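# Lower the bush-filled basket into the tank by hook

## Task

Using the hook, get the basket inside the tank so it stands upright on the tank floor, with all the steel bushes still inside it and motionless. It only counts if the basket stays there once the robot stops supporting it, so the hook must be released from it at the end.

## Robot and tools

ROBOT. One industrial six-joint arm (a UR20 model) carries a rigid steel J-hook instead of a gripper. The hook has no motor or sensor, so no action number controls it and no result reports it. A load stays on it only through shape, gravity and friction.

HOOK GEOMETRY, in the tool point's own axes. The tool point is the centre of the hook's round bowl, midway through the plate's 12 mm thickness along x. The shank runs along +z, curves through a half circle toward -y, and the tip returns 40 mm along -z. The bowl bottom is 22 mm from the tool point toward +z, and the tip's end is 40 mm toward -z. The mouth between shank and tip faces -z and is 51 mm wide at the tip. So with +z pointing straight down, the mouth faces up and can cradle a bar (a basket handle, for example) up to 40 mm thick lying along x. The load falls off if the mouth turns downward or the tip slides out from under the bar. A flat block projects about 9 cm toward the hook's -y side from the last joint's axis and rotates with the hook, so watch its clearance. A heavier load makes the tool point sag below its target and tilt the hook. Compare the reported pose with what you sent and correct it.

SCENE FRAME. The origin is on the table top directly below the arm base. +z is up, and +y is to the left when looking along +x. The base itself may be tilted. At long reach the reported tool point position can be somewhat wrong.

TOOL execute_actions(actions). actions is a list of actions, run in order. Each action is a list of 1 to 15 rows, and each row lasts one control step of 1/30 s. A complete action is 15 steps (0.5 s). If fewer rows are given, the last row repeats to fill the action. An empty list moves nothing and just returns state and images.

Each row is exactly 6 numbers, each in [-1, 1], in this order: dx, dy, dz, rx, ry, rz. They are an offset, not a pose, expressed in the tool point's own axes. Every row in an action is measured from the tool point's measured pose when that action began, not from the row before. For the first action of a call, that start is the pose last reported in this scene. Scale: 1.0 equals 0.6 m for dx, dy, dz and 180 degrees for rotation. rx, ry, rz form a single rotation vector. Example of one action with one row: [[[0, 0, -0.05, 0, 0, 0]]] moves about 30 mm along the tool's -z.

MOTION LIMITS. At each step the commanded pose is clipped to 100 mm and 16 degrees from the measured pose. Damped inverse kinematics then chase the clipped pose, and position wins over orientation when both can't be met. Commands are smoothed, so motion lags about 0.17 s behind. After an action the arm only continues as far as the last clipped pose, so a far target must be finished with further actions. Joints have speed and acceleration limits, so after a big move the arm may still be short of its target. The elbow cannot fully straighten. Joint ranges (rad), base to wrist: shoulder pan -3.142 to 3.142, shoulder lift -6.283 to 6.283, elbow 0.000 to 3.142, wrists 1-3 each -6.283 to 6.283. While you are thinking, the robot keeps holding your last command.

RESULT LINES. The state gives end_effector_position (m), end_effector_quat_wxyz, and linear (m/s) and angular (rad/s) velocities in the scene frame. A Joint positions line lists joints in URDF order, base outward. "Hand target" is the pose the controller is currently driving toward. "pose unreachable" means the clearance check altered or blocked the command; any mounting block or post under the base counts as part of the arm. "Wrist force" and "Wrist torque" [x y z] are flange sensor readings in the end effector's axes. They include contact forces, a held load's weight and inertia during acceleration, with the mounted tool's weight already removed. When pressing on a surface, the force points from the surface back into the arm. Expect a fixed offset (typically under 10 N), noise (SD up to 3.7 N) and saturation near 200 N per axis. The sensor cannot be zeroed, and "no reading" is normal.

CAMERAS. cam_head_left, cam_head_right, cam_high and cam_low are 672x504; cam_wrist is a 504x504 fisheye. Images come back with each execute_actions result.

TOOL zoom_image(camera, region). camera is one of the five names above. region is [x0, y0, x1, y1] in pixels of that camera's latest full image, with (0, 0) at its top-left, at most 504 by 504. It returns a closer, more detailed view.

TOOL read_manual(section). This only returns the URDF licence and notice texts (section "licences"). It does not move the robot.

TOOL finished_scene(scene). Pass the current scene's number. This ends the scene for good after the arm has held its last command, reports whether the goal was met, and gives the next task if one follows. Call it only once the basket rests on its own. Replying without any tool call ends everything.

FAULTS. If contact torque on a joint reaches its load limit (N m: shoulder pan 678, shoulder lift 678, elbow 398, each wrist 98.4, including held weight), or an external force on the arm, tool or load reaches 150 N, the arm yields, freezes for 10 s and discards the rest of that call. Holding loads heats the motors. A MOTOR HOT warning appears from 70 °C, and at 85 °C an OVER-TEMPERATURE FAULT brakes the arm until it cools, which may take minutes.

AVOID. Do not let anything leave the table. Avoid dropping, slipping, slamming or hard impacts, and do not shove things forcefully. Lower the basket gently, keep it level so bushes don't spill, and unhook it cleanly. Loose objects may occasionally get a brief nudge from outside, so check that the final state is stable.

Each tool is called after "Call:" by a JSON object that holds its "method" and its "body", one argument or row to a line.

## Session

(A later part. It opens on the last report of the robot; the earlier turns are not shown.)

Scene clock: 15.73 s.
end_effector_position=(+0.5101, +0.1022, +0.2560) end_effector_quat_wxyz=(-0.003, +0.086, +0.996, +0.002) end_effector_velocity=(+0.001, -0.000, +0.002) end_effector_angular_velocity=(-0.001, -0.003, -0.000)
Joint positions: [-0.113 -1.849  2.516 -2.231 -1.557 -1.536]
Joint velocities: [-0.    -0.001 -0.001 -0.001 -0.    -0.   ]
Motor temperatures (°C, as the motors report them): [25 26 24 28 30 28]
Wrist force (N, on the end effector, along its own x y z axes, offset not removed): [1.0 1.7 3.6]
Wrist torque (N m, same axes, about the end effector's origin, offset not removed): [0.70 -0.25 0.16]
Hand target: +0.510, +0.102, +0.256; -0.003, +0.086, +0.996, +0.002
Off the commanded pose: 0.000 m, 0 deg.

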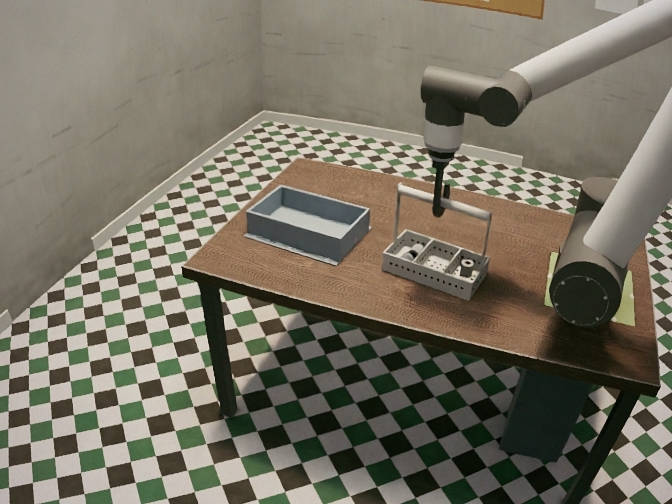

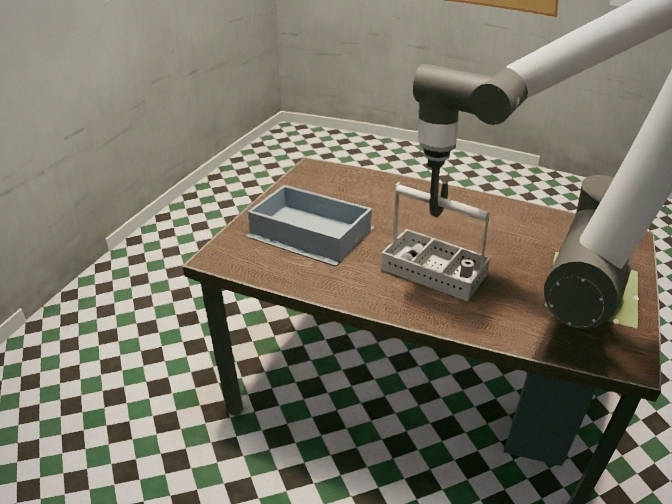

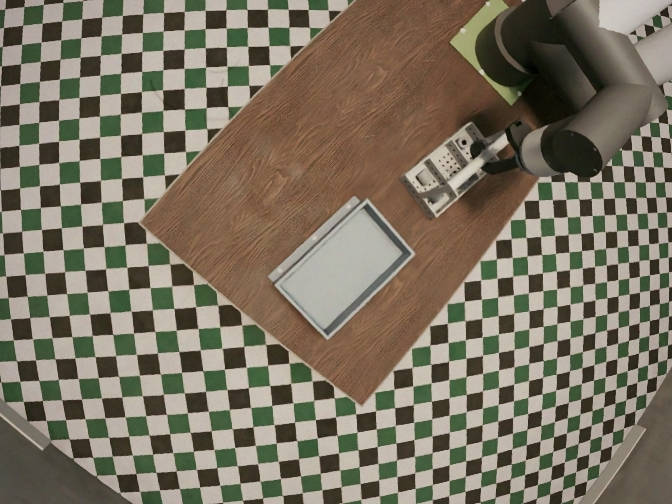

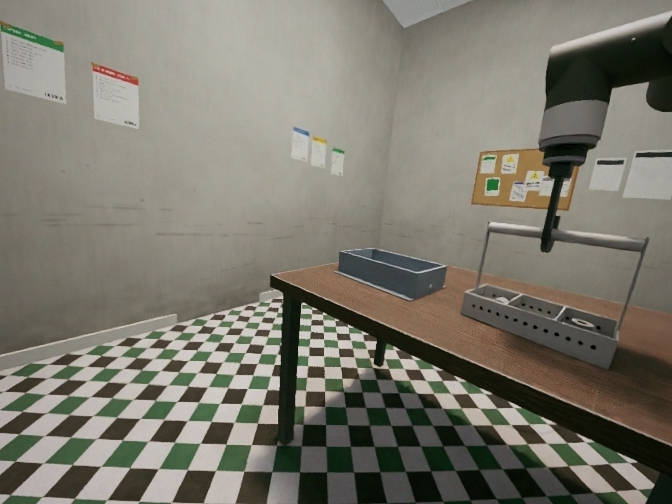

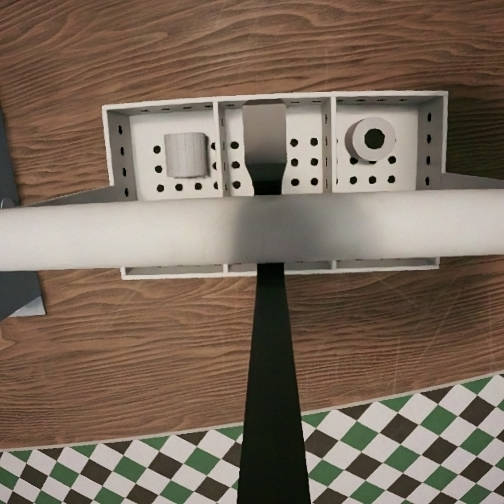

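Call:
{"method": "execute_actions", "body": {
  "actions": [
    [[0,0,-0.0002,0,0,0],[0,0,-0.001,0,0,0],[0,0,-0.0033,0,0,0],[-0.0005,0,-0.0072,0,0,0],[-0.0018,0.0001,-0.0132,0,0,0],[-0.0042,0.0003,-0.021,0,0,0],[-0.0075,0.0005,-0.031,0,0,0],[-0.0118,0.0009,-0.0427,0,0,0],[-0.017,0.0012,-0.056,0,0,0],[-0.023,0.0017,-0.0705,0,0,0],[-0.0302,0.0022,-0.0858,0,0,0],[-0.0382,0.0027,-0.1017,0,0,0],[-0.047,0.0034,-0.1175,0,0,0],[-0.057,0.0041,-0.1328,0,0,0],[-0.0678,0.0049,-0.1473,0,0,0]],
    [[-0.0462,0.0033,-0.0685,0,0,0],[-0.059,0.0042,-0.0802,0,0,0],[-0.0727,0.0052,-0.0902,0,0,0],[-0.0872,0.0063,-0.098,0,0,0],[-0.1028,0.0074,-0.104,0,0,0],[-0.1192,0.0086,-0.1078,0,0,0],[-0.1367,0.0098,-0.1102,0,0,0],[-0.155,0.0112,-0.111,0,0,0],[-0.1743,0.0126,-0.1112,0,0,0],[-0.1945,0.014,-0.1112,0,0,0],[-0.2158,0.0155,-0.1112,0,0,0],[-0.238,0.0171,-0.1112,0,0,0],[-0.261,0.0188,-0.1112,0,0,0],[-0.285,0.0205,-0.1112,0,0,0],[-0.31,0.0223,-0.1112,0,0,0]],
    [[-0.1112,0.008,-0.004,0,0,-0.0007],[-0.1378,0.0099,-0.004,0,0,-0.0014],[-0.1637,0.0118,-0.004,0,0,-0.0021],[-0.1887,0.0136,-0.004,0,0,-0.0028],[-0.2127,0.0153,-0.004,0,0,-0.0035],[-0.2357,0.017,-0.004,0,0,-0.0042],[-0.2578,0.0186,-0.004,0,0,-0.0049],[-0.2792,0.0201,-0.004,0,0,-0.0056],[-0.2993,0.0216,-0.004,0,0,-0.0063],[-0.3187,0.0229,-0.004,0,0,-0.007],[-0.337,0.0243,-0.004,0,0,-0.0077],[-0.3545,0.0255,-0.004,0,0,-0.0084],[-0.3708,0.0267,-0.004,0,0,-0.0091],[-0.3865,0.0278,-0.004,0,0,-0.0098],[-0.401,0.0289,-0.004,0,0,-0.0105]],
    [[-0.0707,0.0051,-0.004,0,0,-0.0031],[-0.0835,0.006,-0.004,0,0,-0.0037],[-0.0952,0.0069,-0.004,0,0,-0.0043],[-0.106,0.0076,-0.004,0,0,-0.0049],[-0.116,0.0084,-0.004,0,0,-0.0055],[-0.1248,0.009,-0.004,0,0,-0.0061],[-0.1328,0.0096,-0.004,0,0,-0.0067],[-0.14,0.0101,-0.004,0,0,-0.0073],[-0.146,0.0105,-0.004,0,0,-0.0079],[-0.1512,0.0109,-0.004,0,0,-0.0085],[-0.1555,0.0112,-0.004,0,0,-0.0091],[-0.1588,0.0114,-0.004,0,0,-0.0097],[-0.1612,0.0116,-0.004,0,0,-0.0103],[-0.1625,0.0117,-0.004,0,0,-0.0109],[-0.163,0.0117,-0.004,0,0,-0.0114]]
  ]
}}

Scene clock: 21.07 s.
end_effector_position=(+0.9619, +0.0565, +0.3842) end_effector_quat_wxyz=(-0.001, +0.059, +0.998, +0.003) end_effector_velocity=(+0.060, -0.005, +0.002) end_effector_angular_velocity=(-0.000, -0.001, +0.055)
Joint positions: [-0.096 -1.4    1.891 -2.06  -1.556 -1.575]
Joint velocities: [ 0.002  0.062 -0.079  0.016 -0.    -0.052]
Motor temperatures (°C, as the motors report them): [25 26 24 28 30 28]
Wrist force (N, on the end effector, along its own x y z axes, offset not removed): [0.6 4.2 25.2]
Wrist torque (N m, same axes, about the end effector's origin, offset not removed): [1.09 -0.09 0.24]
Hand target: +0.967, +0.056, +0.384; -0.001, +0.056, +0.998, +0.003
Off the commanded pose: 0.005 m, 0 deg.

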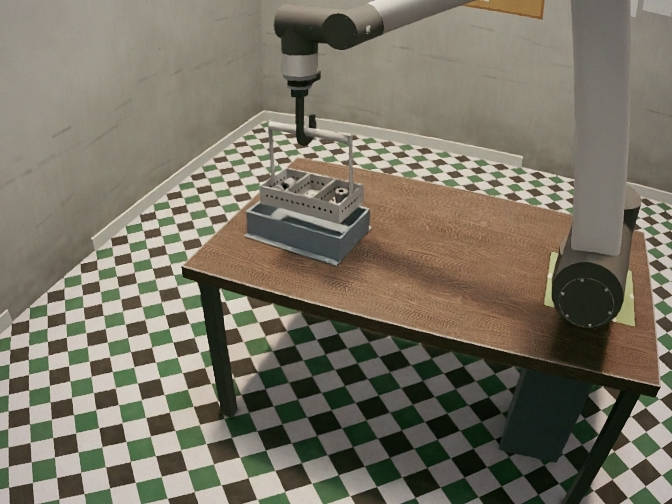

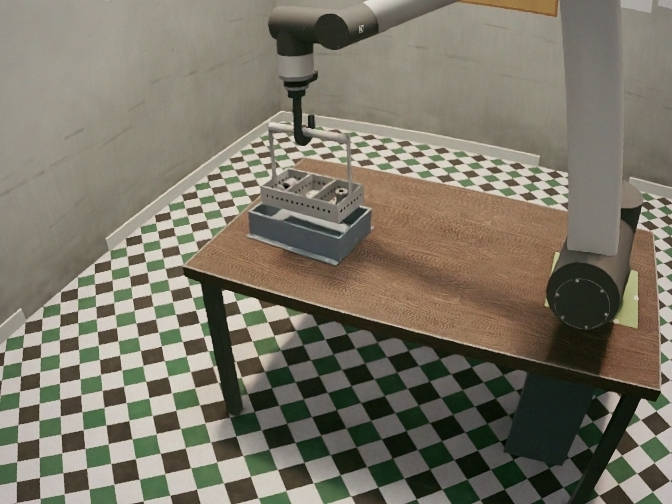

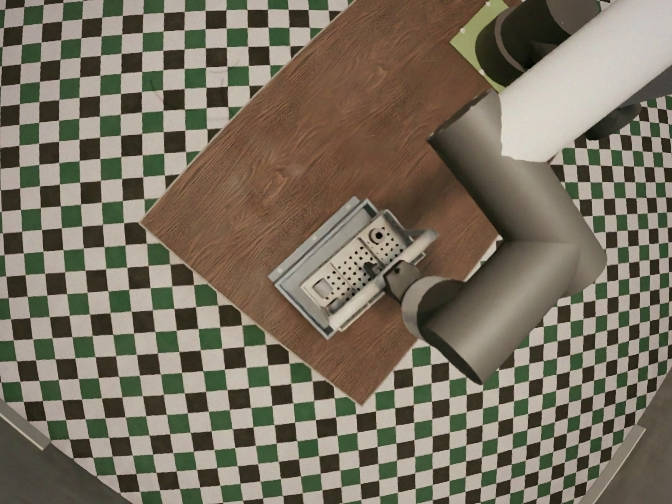

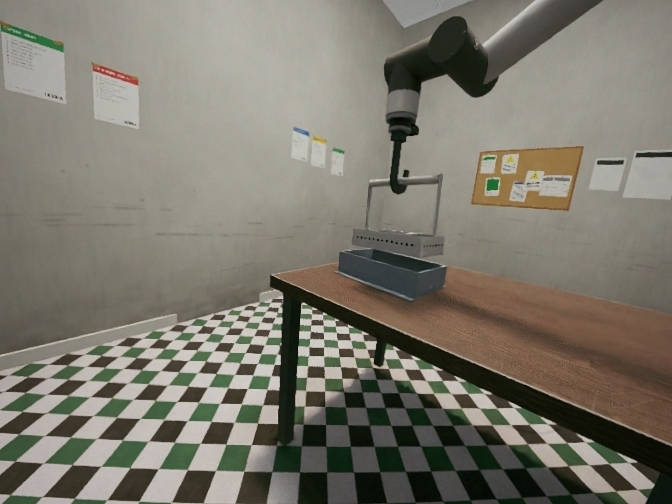

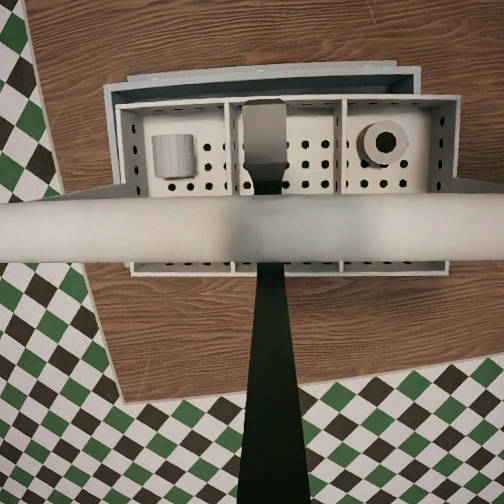

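Call:
{"method": "execute_actions", "body": {
  "actions": []
}}

Scene clock: 21.17 s.
end_effector_position=(+0.9656, +0.0563, +0.3843) end_effector_quat_wxyz=(-0.001, +0.057, +0.998, +0.003) end_effector_velocity=(+0.018, -0.000, +0.002) end_effector_angular_velocity=(+0.000, -0.001, +0.025)
Joint positions: [-0.096 -1.396  1.886 -2.059 -1.556 -1.579]
Joint velocities: [ 0.002  0.017 -0.024  0.005  0.    -0.023]
Motor temperatures (°C, as the motors report them): [25 26 24 28 30 28]
Wrist force (N, on the end effector, along its own x y z axes, offset not removed): [0.1 3.5 27.1]
Wrist torque (N m, same axes, about the end effector's origin, offset not removed): [0.99 0.09 0.27]
Hand target: +0.967, +0.056, +0.384; -0.001, +0.056, +0.998, +0.003
Off the commanded pose: 0.002 m, 0 deg.

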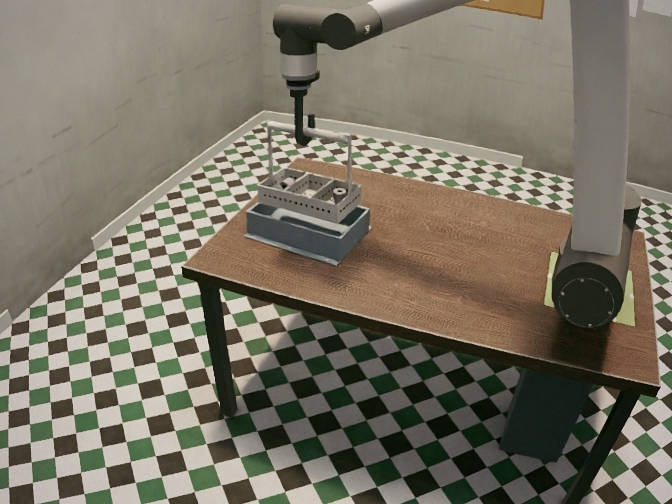

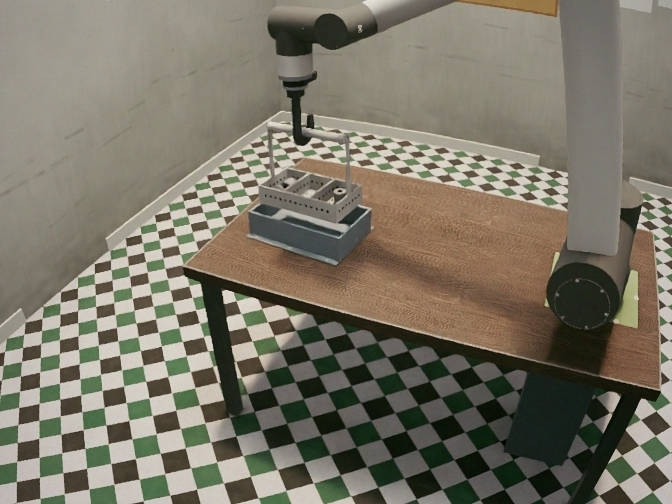

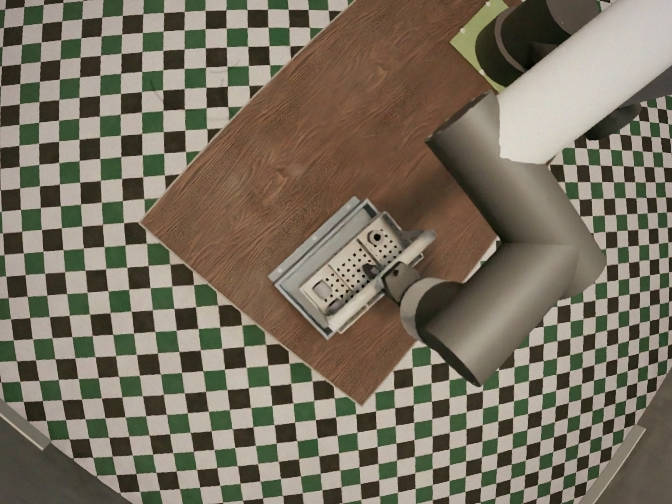

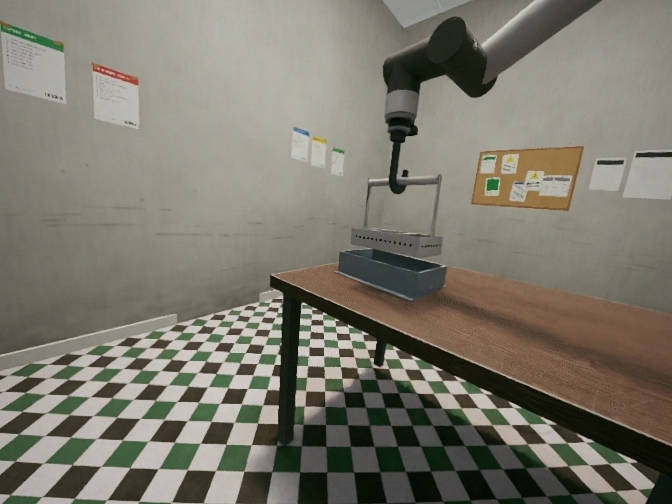

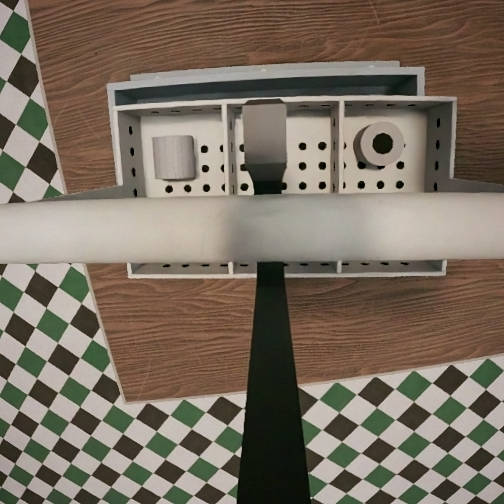

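Call:
{"method": "execute_actions", "body": {
  "actions": []
}}

Scene clock: 21.93 s.
end_effector_position=(+0.9670, +0.0562, +0.3843) end_effector_quat_wxyz=(-0.001, +0.056, +0.998, +0.003) end_effector_velocity=(-0.001, -0.000, -0.001) end_effector_angular_velocity=(-0.000, +0.001, -0.000)
Joint positions: [-0.096 -1.394  1.884 -2.059 -1.556 -1.581]
Joint velocities: [-0.     0.     0.001 -0.    -0.     0.   ]
Motor temperatures (°C, as the motors report them): [25 26 24 28 30 28]
Wrist force (N, on the end effector, along its own x y z axes, offset not removed): [4.9 2.1 27.3]
Wrist torque (N m, same axes, about the end effector's origin, offset not removed): [0.81 -0.81 0.05]
Hand target: +0.967, +0.056, +0.384; -0.001, +0.056, +0.998, +0.003
Off the commanded pose: 0.000 m, 0 deg.

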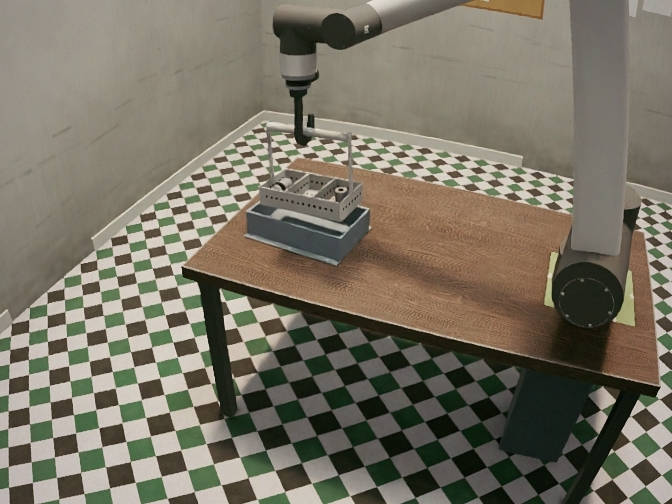

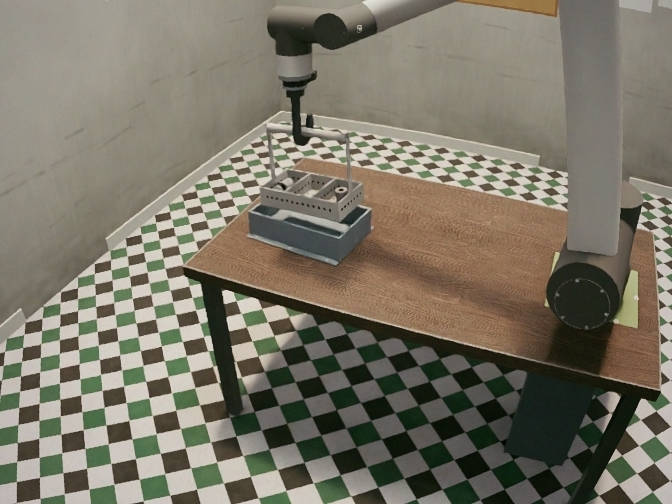

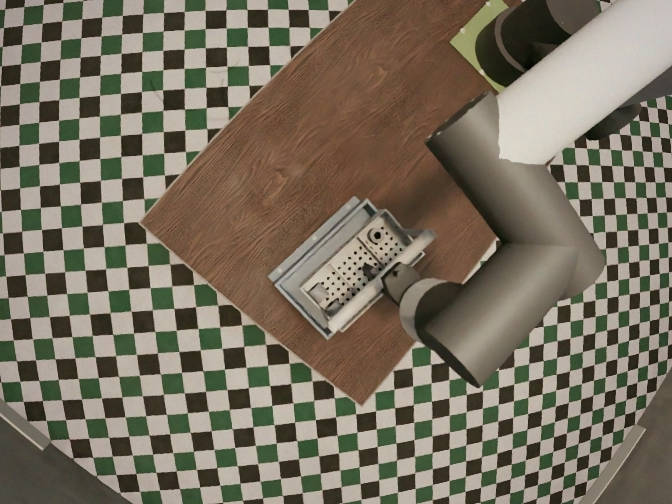

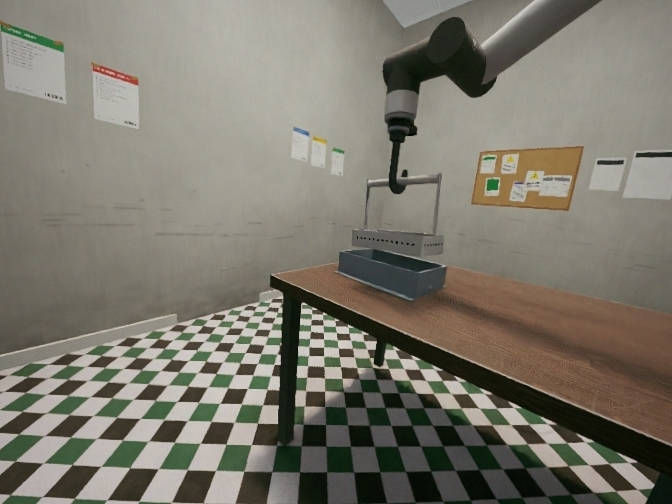

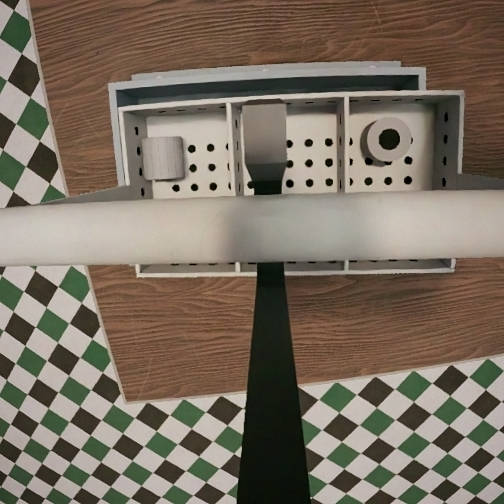

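Call:
{"method": "zoom_image", "body": {
  "camera": "cam_high",
  "region": [250, 180, 450, 350]
}}

Call:
{"method": "zoom_image", "body": {
  "camera": "cam_head_left",
  "region": [230, 110, 390, 270]
}}

Call:
{"method": "zoom_image", "body": {
  "camera": "cam_low",
  "region": [320, 150, 470, 310]
}}

Region (250, 180, 450, 350) of cam_high's 672x504 image, scaled by 2.520, with more detail than that image has; it fills the top 428 rows of this view, and the rest is white.

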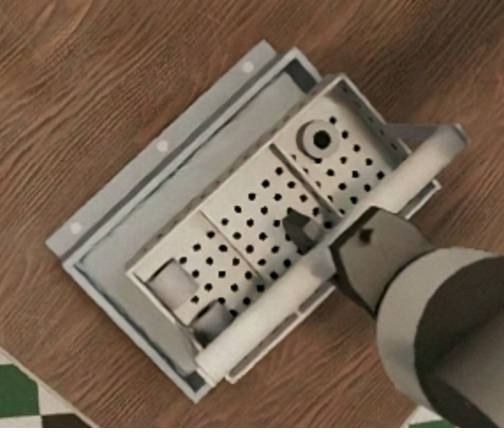

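Region (230, 110, 390, 270) of cam_head_left's 672x504 image, scaled by 3.150, with more detail than that image has.

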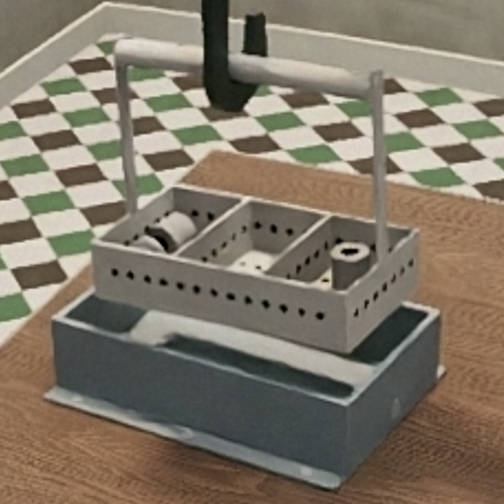

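Region (320, 150, 470, 310) of cam_low's 672x504 image, scaled by 3.150, with more detail than that image has; it fills the left 472 columns of this view, and the rest is white.

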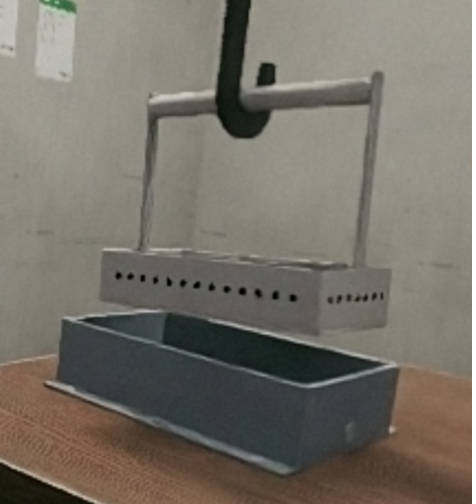

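Call:
{"method": "execute_actions", "body": {
  "actions": [
    [[-0.0011,-0.0003,0.0014,0,0,-0.0001],[-0.0022,-0.0006,0.0028,0,0,-0.0003],[-0.0033,-0.0008,0.0042,0,0,-0.0004],[-0.0044,-0.0011,0.0056,0,0,-0.0005],[-0.0056,-0.0014,0.0069,0,0,-0.0007],[-0.0067,-0.0017,0.0083,0,0,-0.0008],[-0.0078,-0.002,0.0097,0,0,-0.0009],[-0.0089,-0.0022,0.0111,0,0,-0.0011],[-0.01,-0.0025,0.0125,0,0,-0.0012],[-0.0111,-0.0028,0.0139,0,0,-0.0013],[-0.0122,-0.0031,0.0153,0,0,-0.0015],[-0.0133,-0.0034,0.0167,0,0,-0.0016],[-0.0144,-0.0036,0.0181,0,0,-0.0017],[-0.0156,-0.0039,0.0194,0,0,-0.0019],[-0.0167,-0.0042,0.0208,0,0,-0.002]],
    [[-0.0051,-0.0013,0.0064,0,0,-0.0006],[-0.0062,-0.0016,0.0078,0,0,-0.0008],[-0.0073,-0.0018,0.0092,0,0,-0.0009],[-0.0084,-0.0021,0.0106,0,0,-0.001],[-0.0096,-0.0024,0.0119,0,0,-0.0012],[-0.0107,-0.0027,0.0133,0,0,-0.0013],[-0.0118,-0.003,0.0147,0,0,-0.0014],[-0.0129,-0.0032,0.0161,0,0,-0.0016],[-0.014,-0.0035,0.0175,0,0,-0.0017],[-0.0151,-0.0038,0.0189,0,0,-0.0018],[-0.0162,-0.0041,0.0203,0,0,-0.002],[-0.0173,-0.0044,0.0217,0,0,-0.0021],[-0.0184,-0.0046,0.0231,0,0,-0.0022],[-0.0196,-0.0049,0.0244,0,0,-0.0024],[-0.0207,-0.0052,0.0258,0,0,-0.0025]]
  ]
}}

Scene clock: 25.80 s.
end_effector_position=(+0.9843, +0.0500, +0.3618) end_effector_quat_wxyz=(-0.001, +0.050, +0.999, +0.003) end_effector_velocity=(+0.019, -0.007, -0.024) end_effector_angular_velocity=(-0.000, -0.001, +0.013)
Joint positions: [-0.1   -1.363  1.881 -2.086 -1.556 -1.596]
Joint velocities: [-0.004  0.034 -0.005 -0.029 -0.    -0.017]
Motor temperatures (°C, as the motors report them): [25 26 24 28 30 28]
Wrist force (N, on the end effector, along its own x y z axes, offset not removed): [3.4 3.5 28.0]
Wrist torque (N m, same axes, about the end effector's origin, offset not removed): [1.06 -0.51 0.18]
Hand target: +0.986, +0.049, +0.359; -0.001, +0.049, +0.999, +0.003
Off the commanded pose: 0.004 m, 0 deg.

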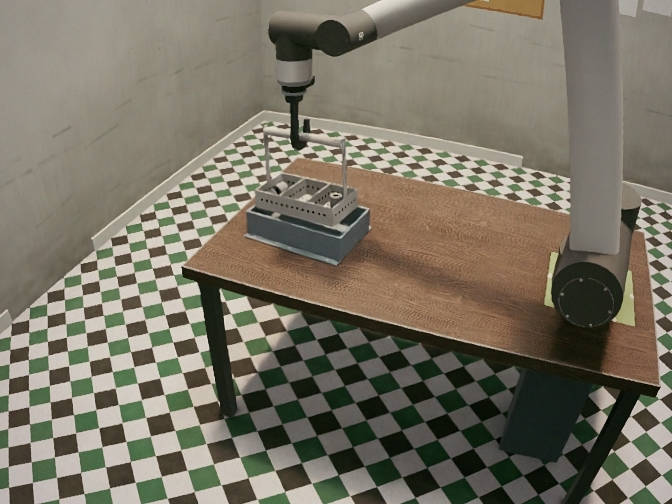

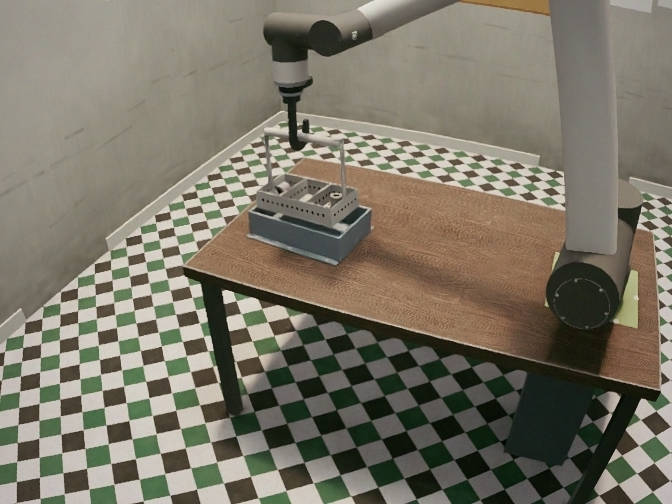

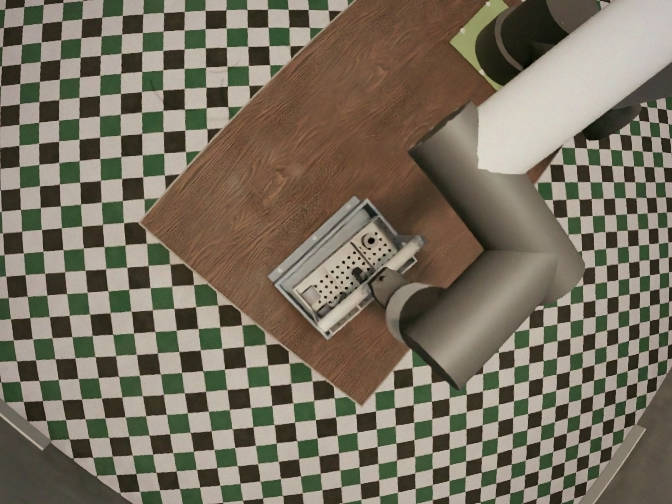

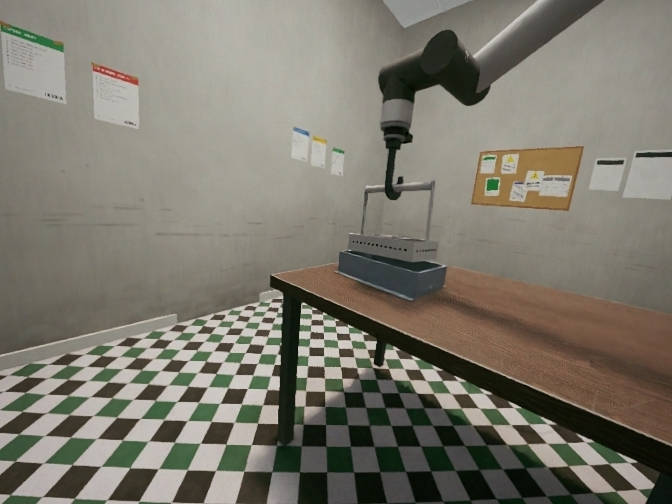

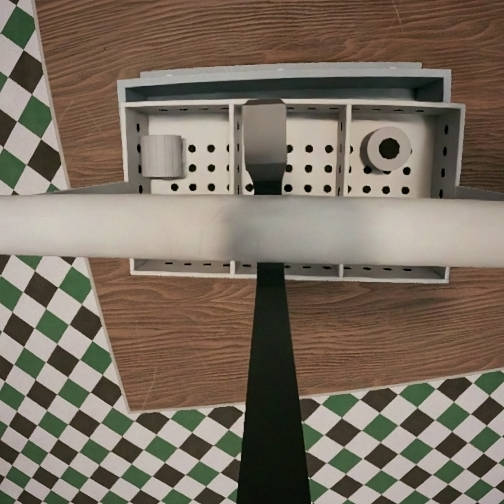

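Call:
{"method": "execute_actions", "body": {
  "actions": []
}}

Call:
{"method": "zoom_image", "body": {
  "camera": "cam_wrist",
  "region": [90, 40, 490, 300]
}}

Call:
{"method": "zoom_image", "body": {
  "camera": "cam_high",
  "region": [250, 180, 450, 350]
}}

Scene clock: 25.93 s.
end_effector_position=(+0.9860, +0.0494, +0.3596) end_effector_quat_wxyz=(-0.001, +0.049, +0.999, +0.003) end_effector_velocity=(+0.006, -0.003, -0.008) end_effector_angular_velocity=(+0.001, +0.000, +0.003)
Joint positions: [-0.1   -1.36   1.88  -2.089 -1.556 -1.598]
Joint velocities: [-0.002  0.011 -0.002 -0.009  0.001 -0.005]
Motor temperatures (°C, as the motors report them): [25 26 24 28 30 28]
Wrist force (N, on the end effector, along its own x y z axes, offset not removed): [1.8 3.8 25.9]
Wrist torque (N m, same axes, about the end effector's origin, offset not removed): [0.96 -0.20 0.16]
Hand target: +0.986, +0.049, +0.359; -0.001, +0.049, +0.999, +0.003
Off the commanded pose: 0.001 m, 0 deg.

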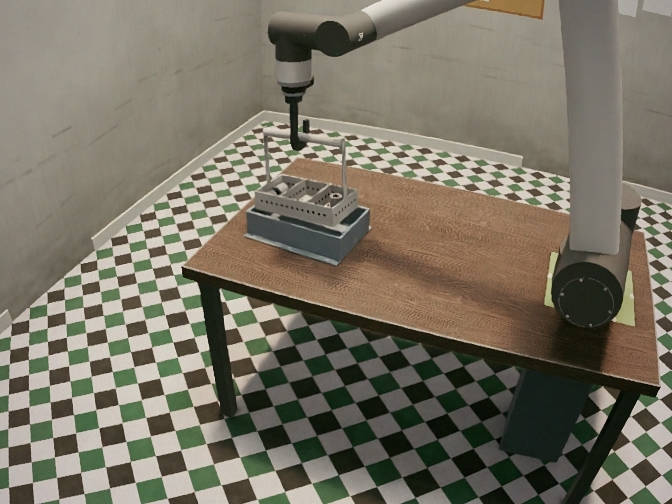

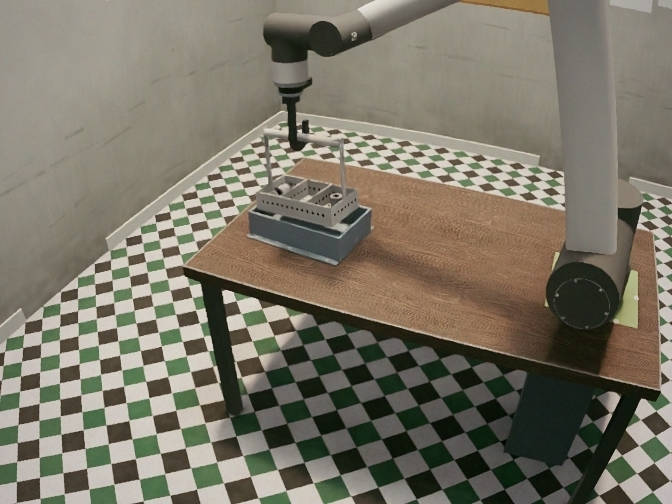

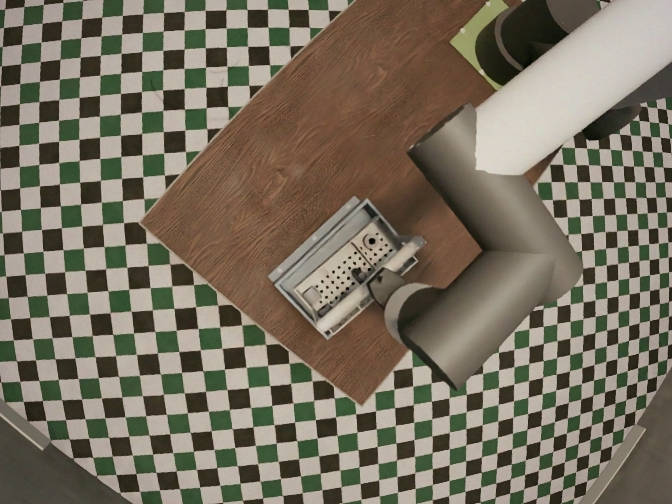

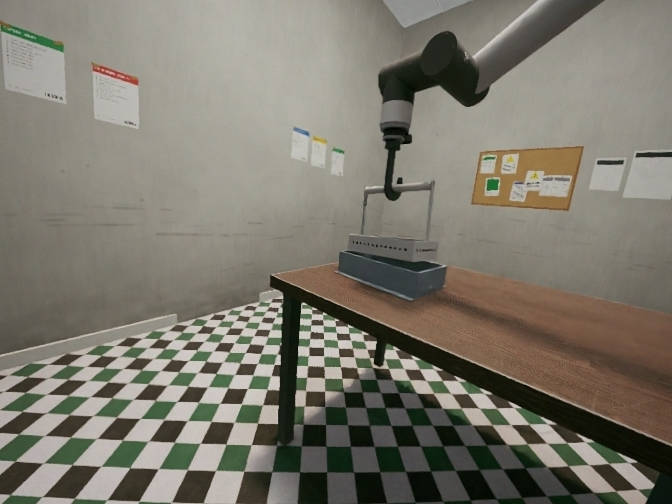

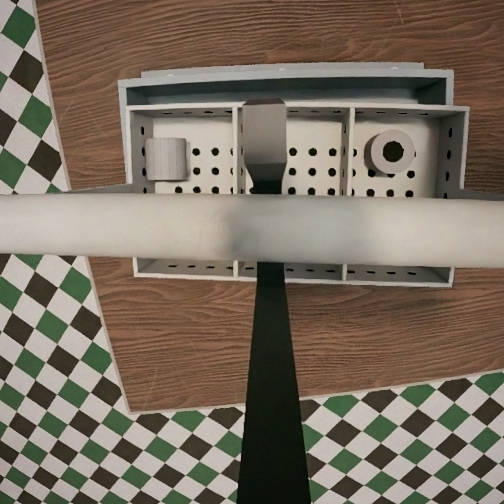

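Region (90, 40, 490, 300) of cam_wrist's 504x504 image, scaled by 1.260, with more detail than that image has; it fills the top 328 rows of this view, and the rest is white.

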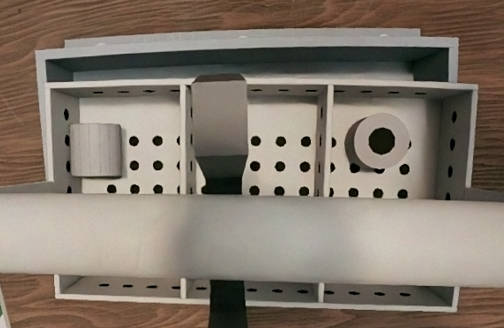

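Region (250, 180, 450, 350) of cam_high's 672x504 image, scaled by 2.520, with more detail than that image has; it fills the top 428 rows of this view, and the rest is white.

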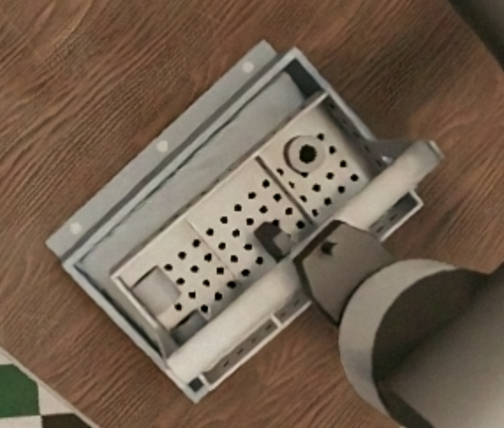

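Call:
{"method": "execute_actions", "body": {
  "actions": []
}}

Call:
{"method": "zoom_image", "body": {
  "camera": "cam_wrist",
  "region": [90, 40, 490, 300]
}}

Call:
{"method": "zoom_image", "body": {
  "camera": "cam_high",
  "region": [250, 180, 450, 350]
}}

Call:
{"method": "zoom_image", "body": {
  "camera": "cam_low",
  "region": [320, 160, 470, 310]
}}

Scene clock: 26.63 s.
end_effector_position=(+0.9865, +0.0492, +0.3591) end_effector_quat_wxyz=(-0.001, +0.049, +0.999, +0.003) end_effector_velocity=(+0.000, -0.000, -0.001) end_effector_angular_velocity=(+0.000, +0.001, -0.001)
Joint positions: [-0.1   -1.359  1.88  -2.089 -1.556 -1.598]
Joint velocities: [-0.     0.001 -0.     0.     0.     0.   ]
Motor temperatures (°C, as the motors report them): [25 26 24 28 30 28]
Wrist force (N, on the end effector, along its own x y z axes, offset not removed): [3.5 3.8 27.8]
Wrist torque (N m, same axes, about the end effector's origin, offset not removed): [1.10 -0.59 0.09]
Hand target: +0.986, +0.049, +0.359; -0.001, +0.049, +0.999, +0.003
Off the commanded pose: 0.000 m, 0 deg.

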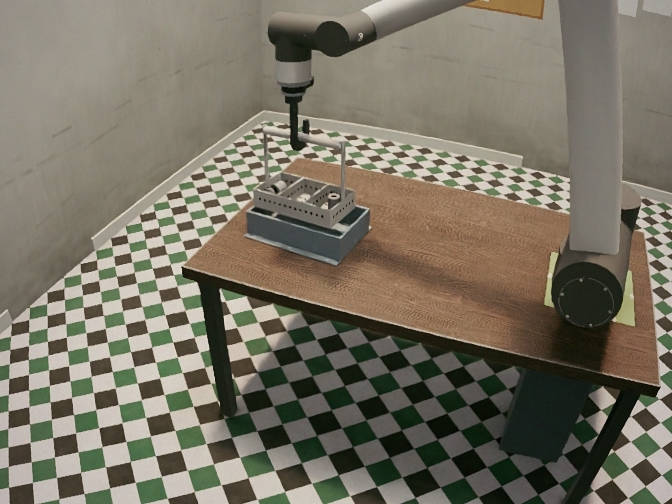

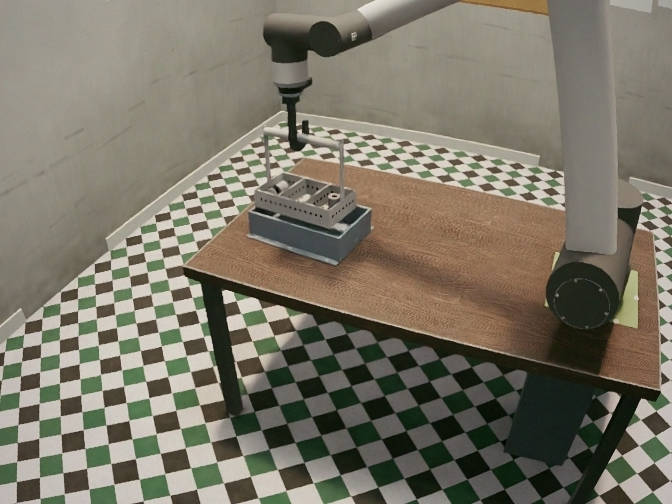

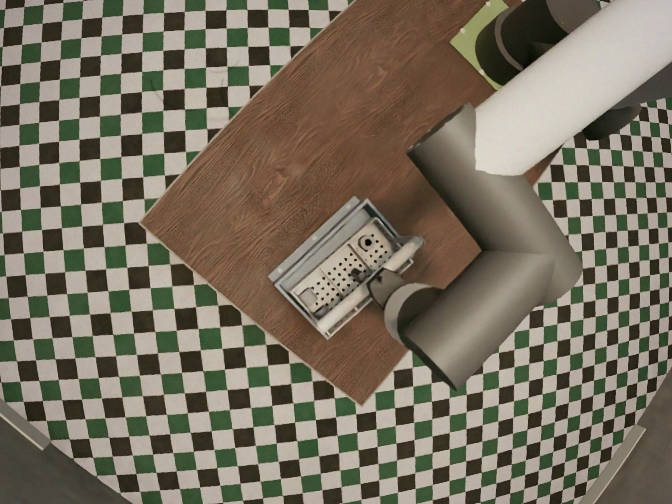

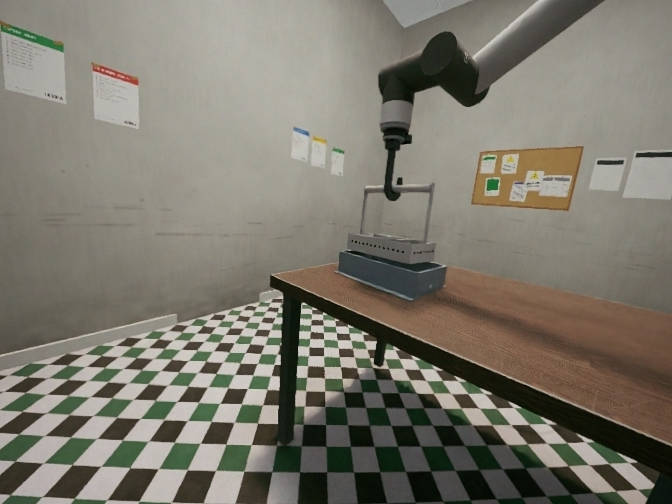

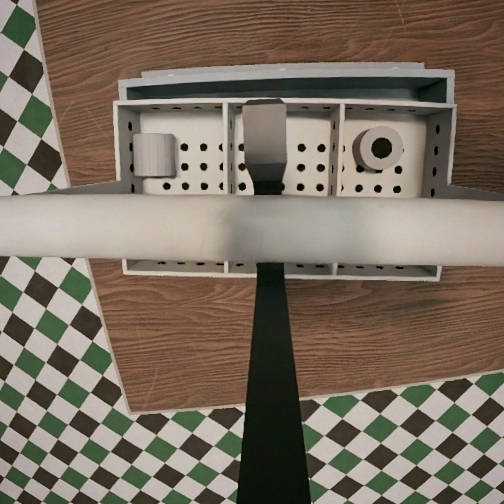

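Region (90, 40, 490, 300) of cam_wrist's 504x504 image, scaled by 1.260, with more detail than that image has; it fills the top 328 rows of this view, and the rest is white.

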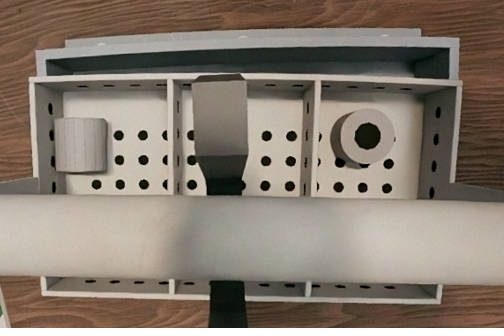

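Region (250, 180, 450, 350) of cam_high's 672x504 image, scaled by 2.520, with more detail than that image has; it fills the top 428 rows of this view, and the rest is white.

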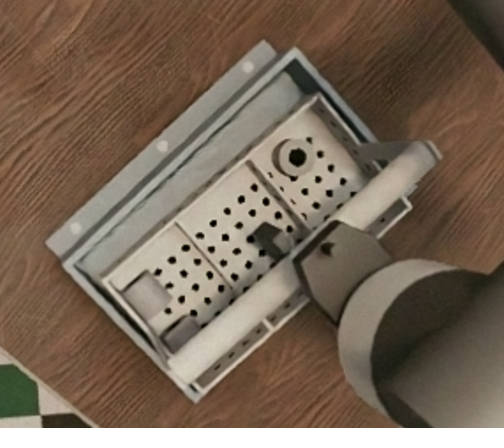

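Region (320, 160, 470, 310) of cam_low's 672x504 image, scaled by 3.360, with more detail than that image has.

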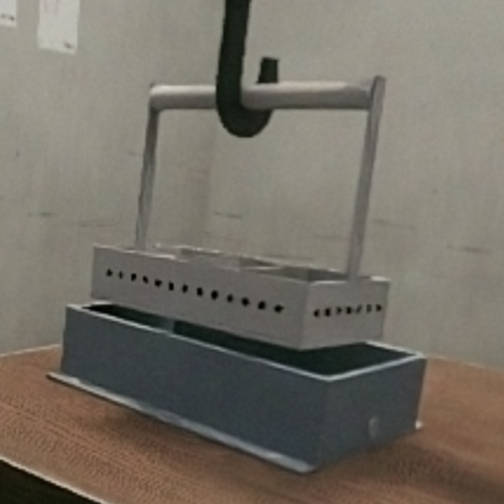

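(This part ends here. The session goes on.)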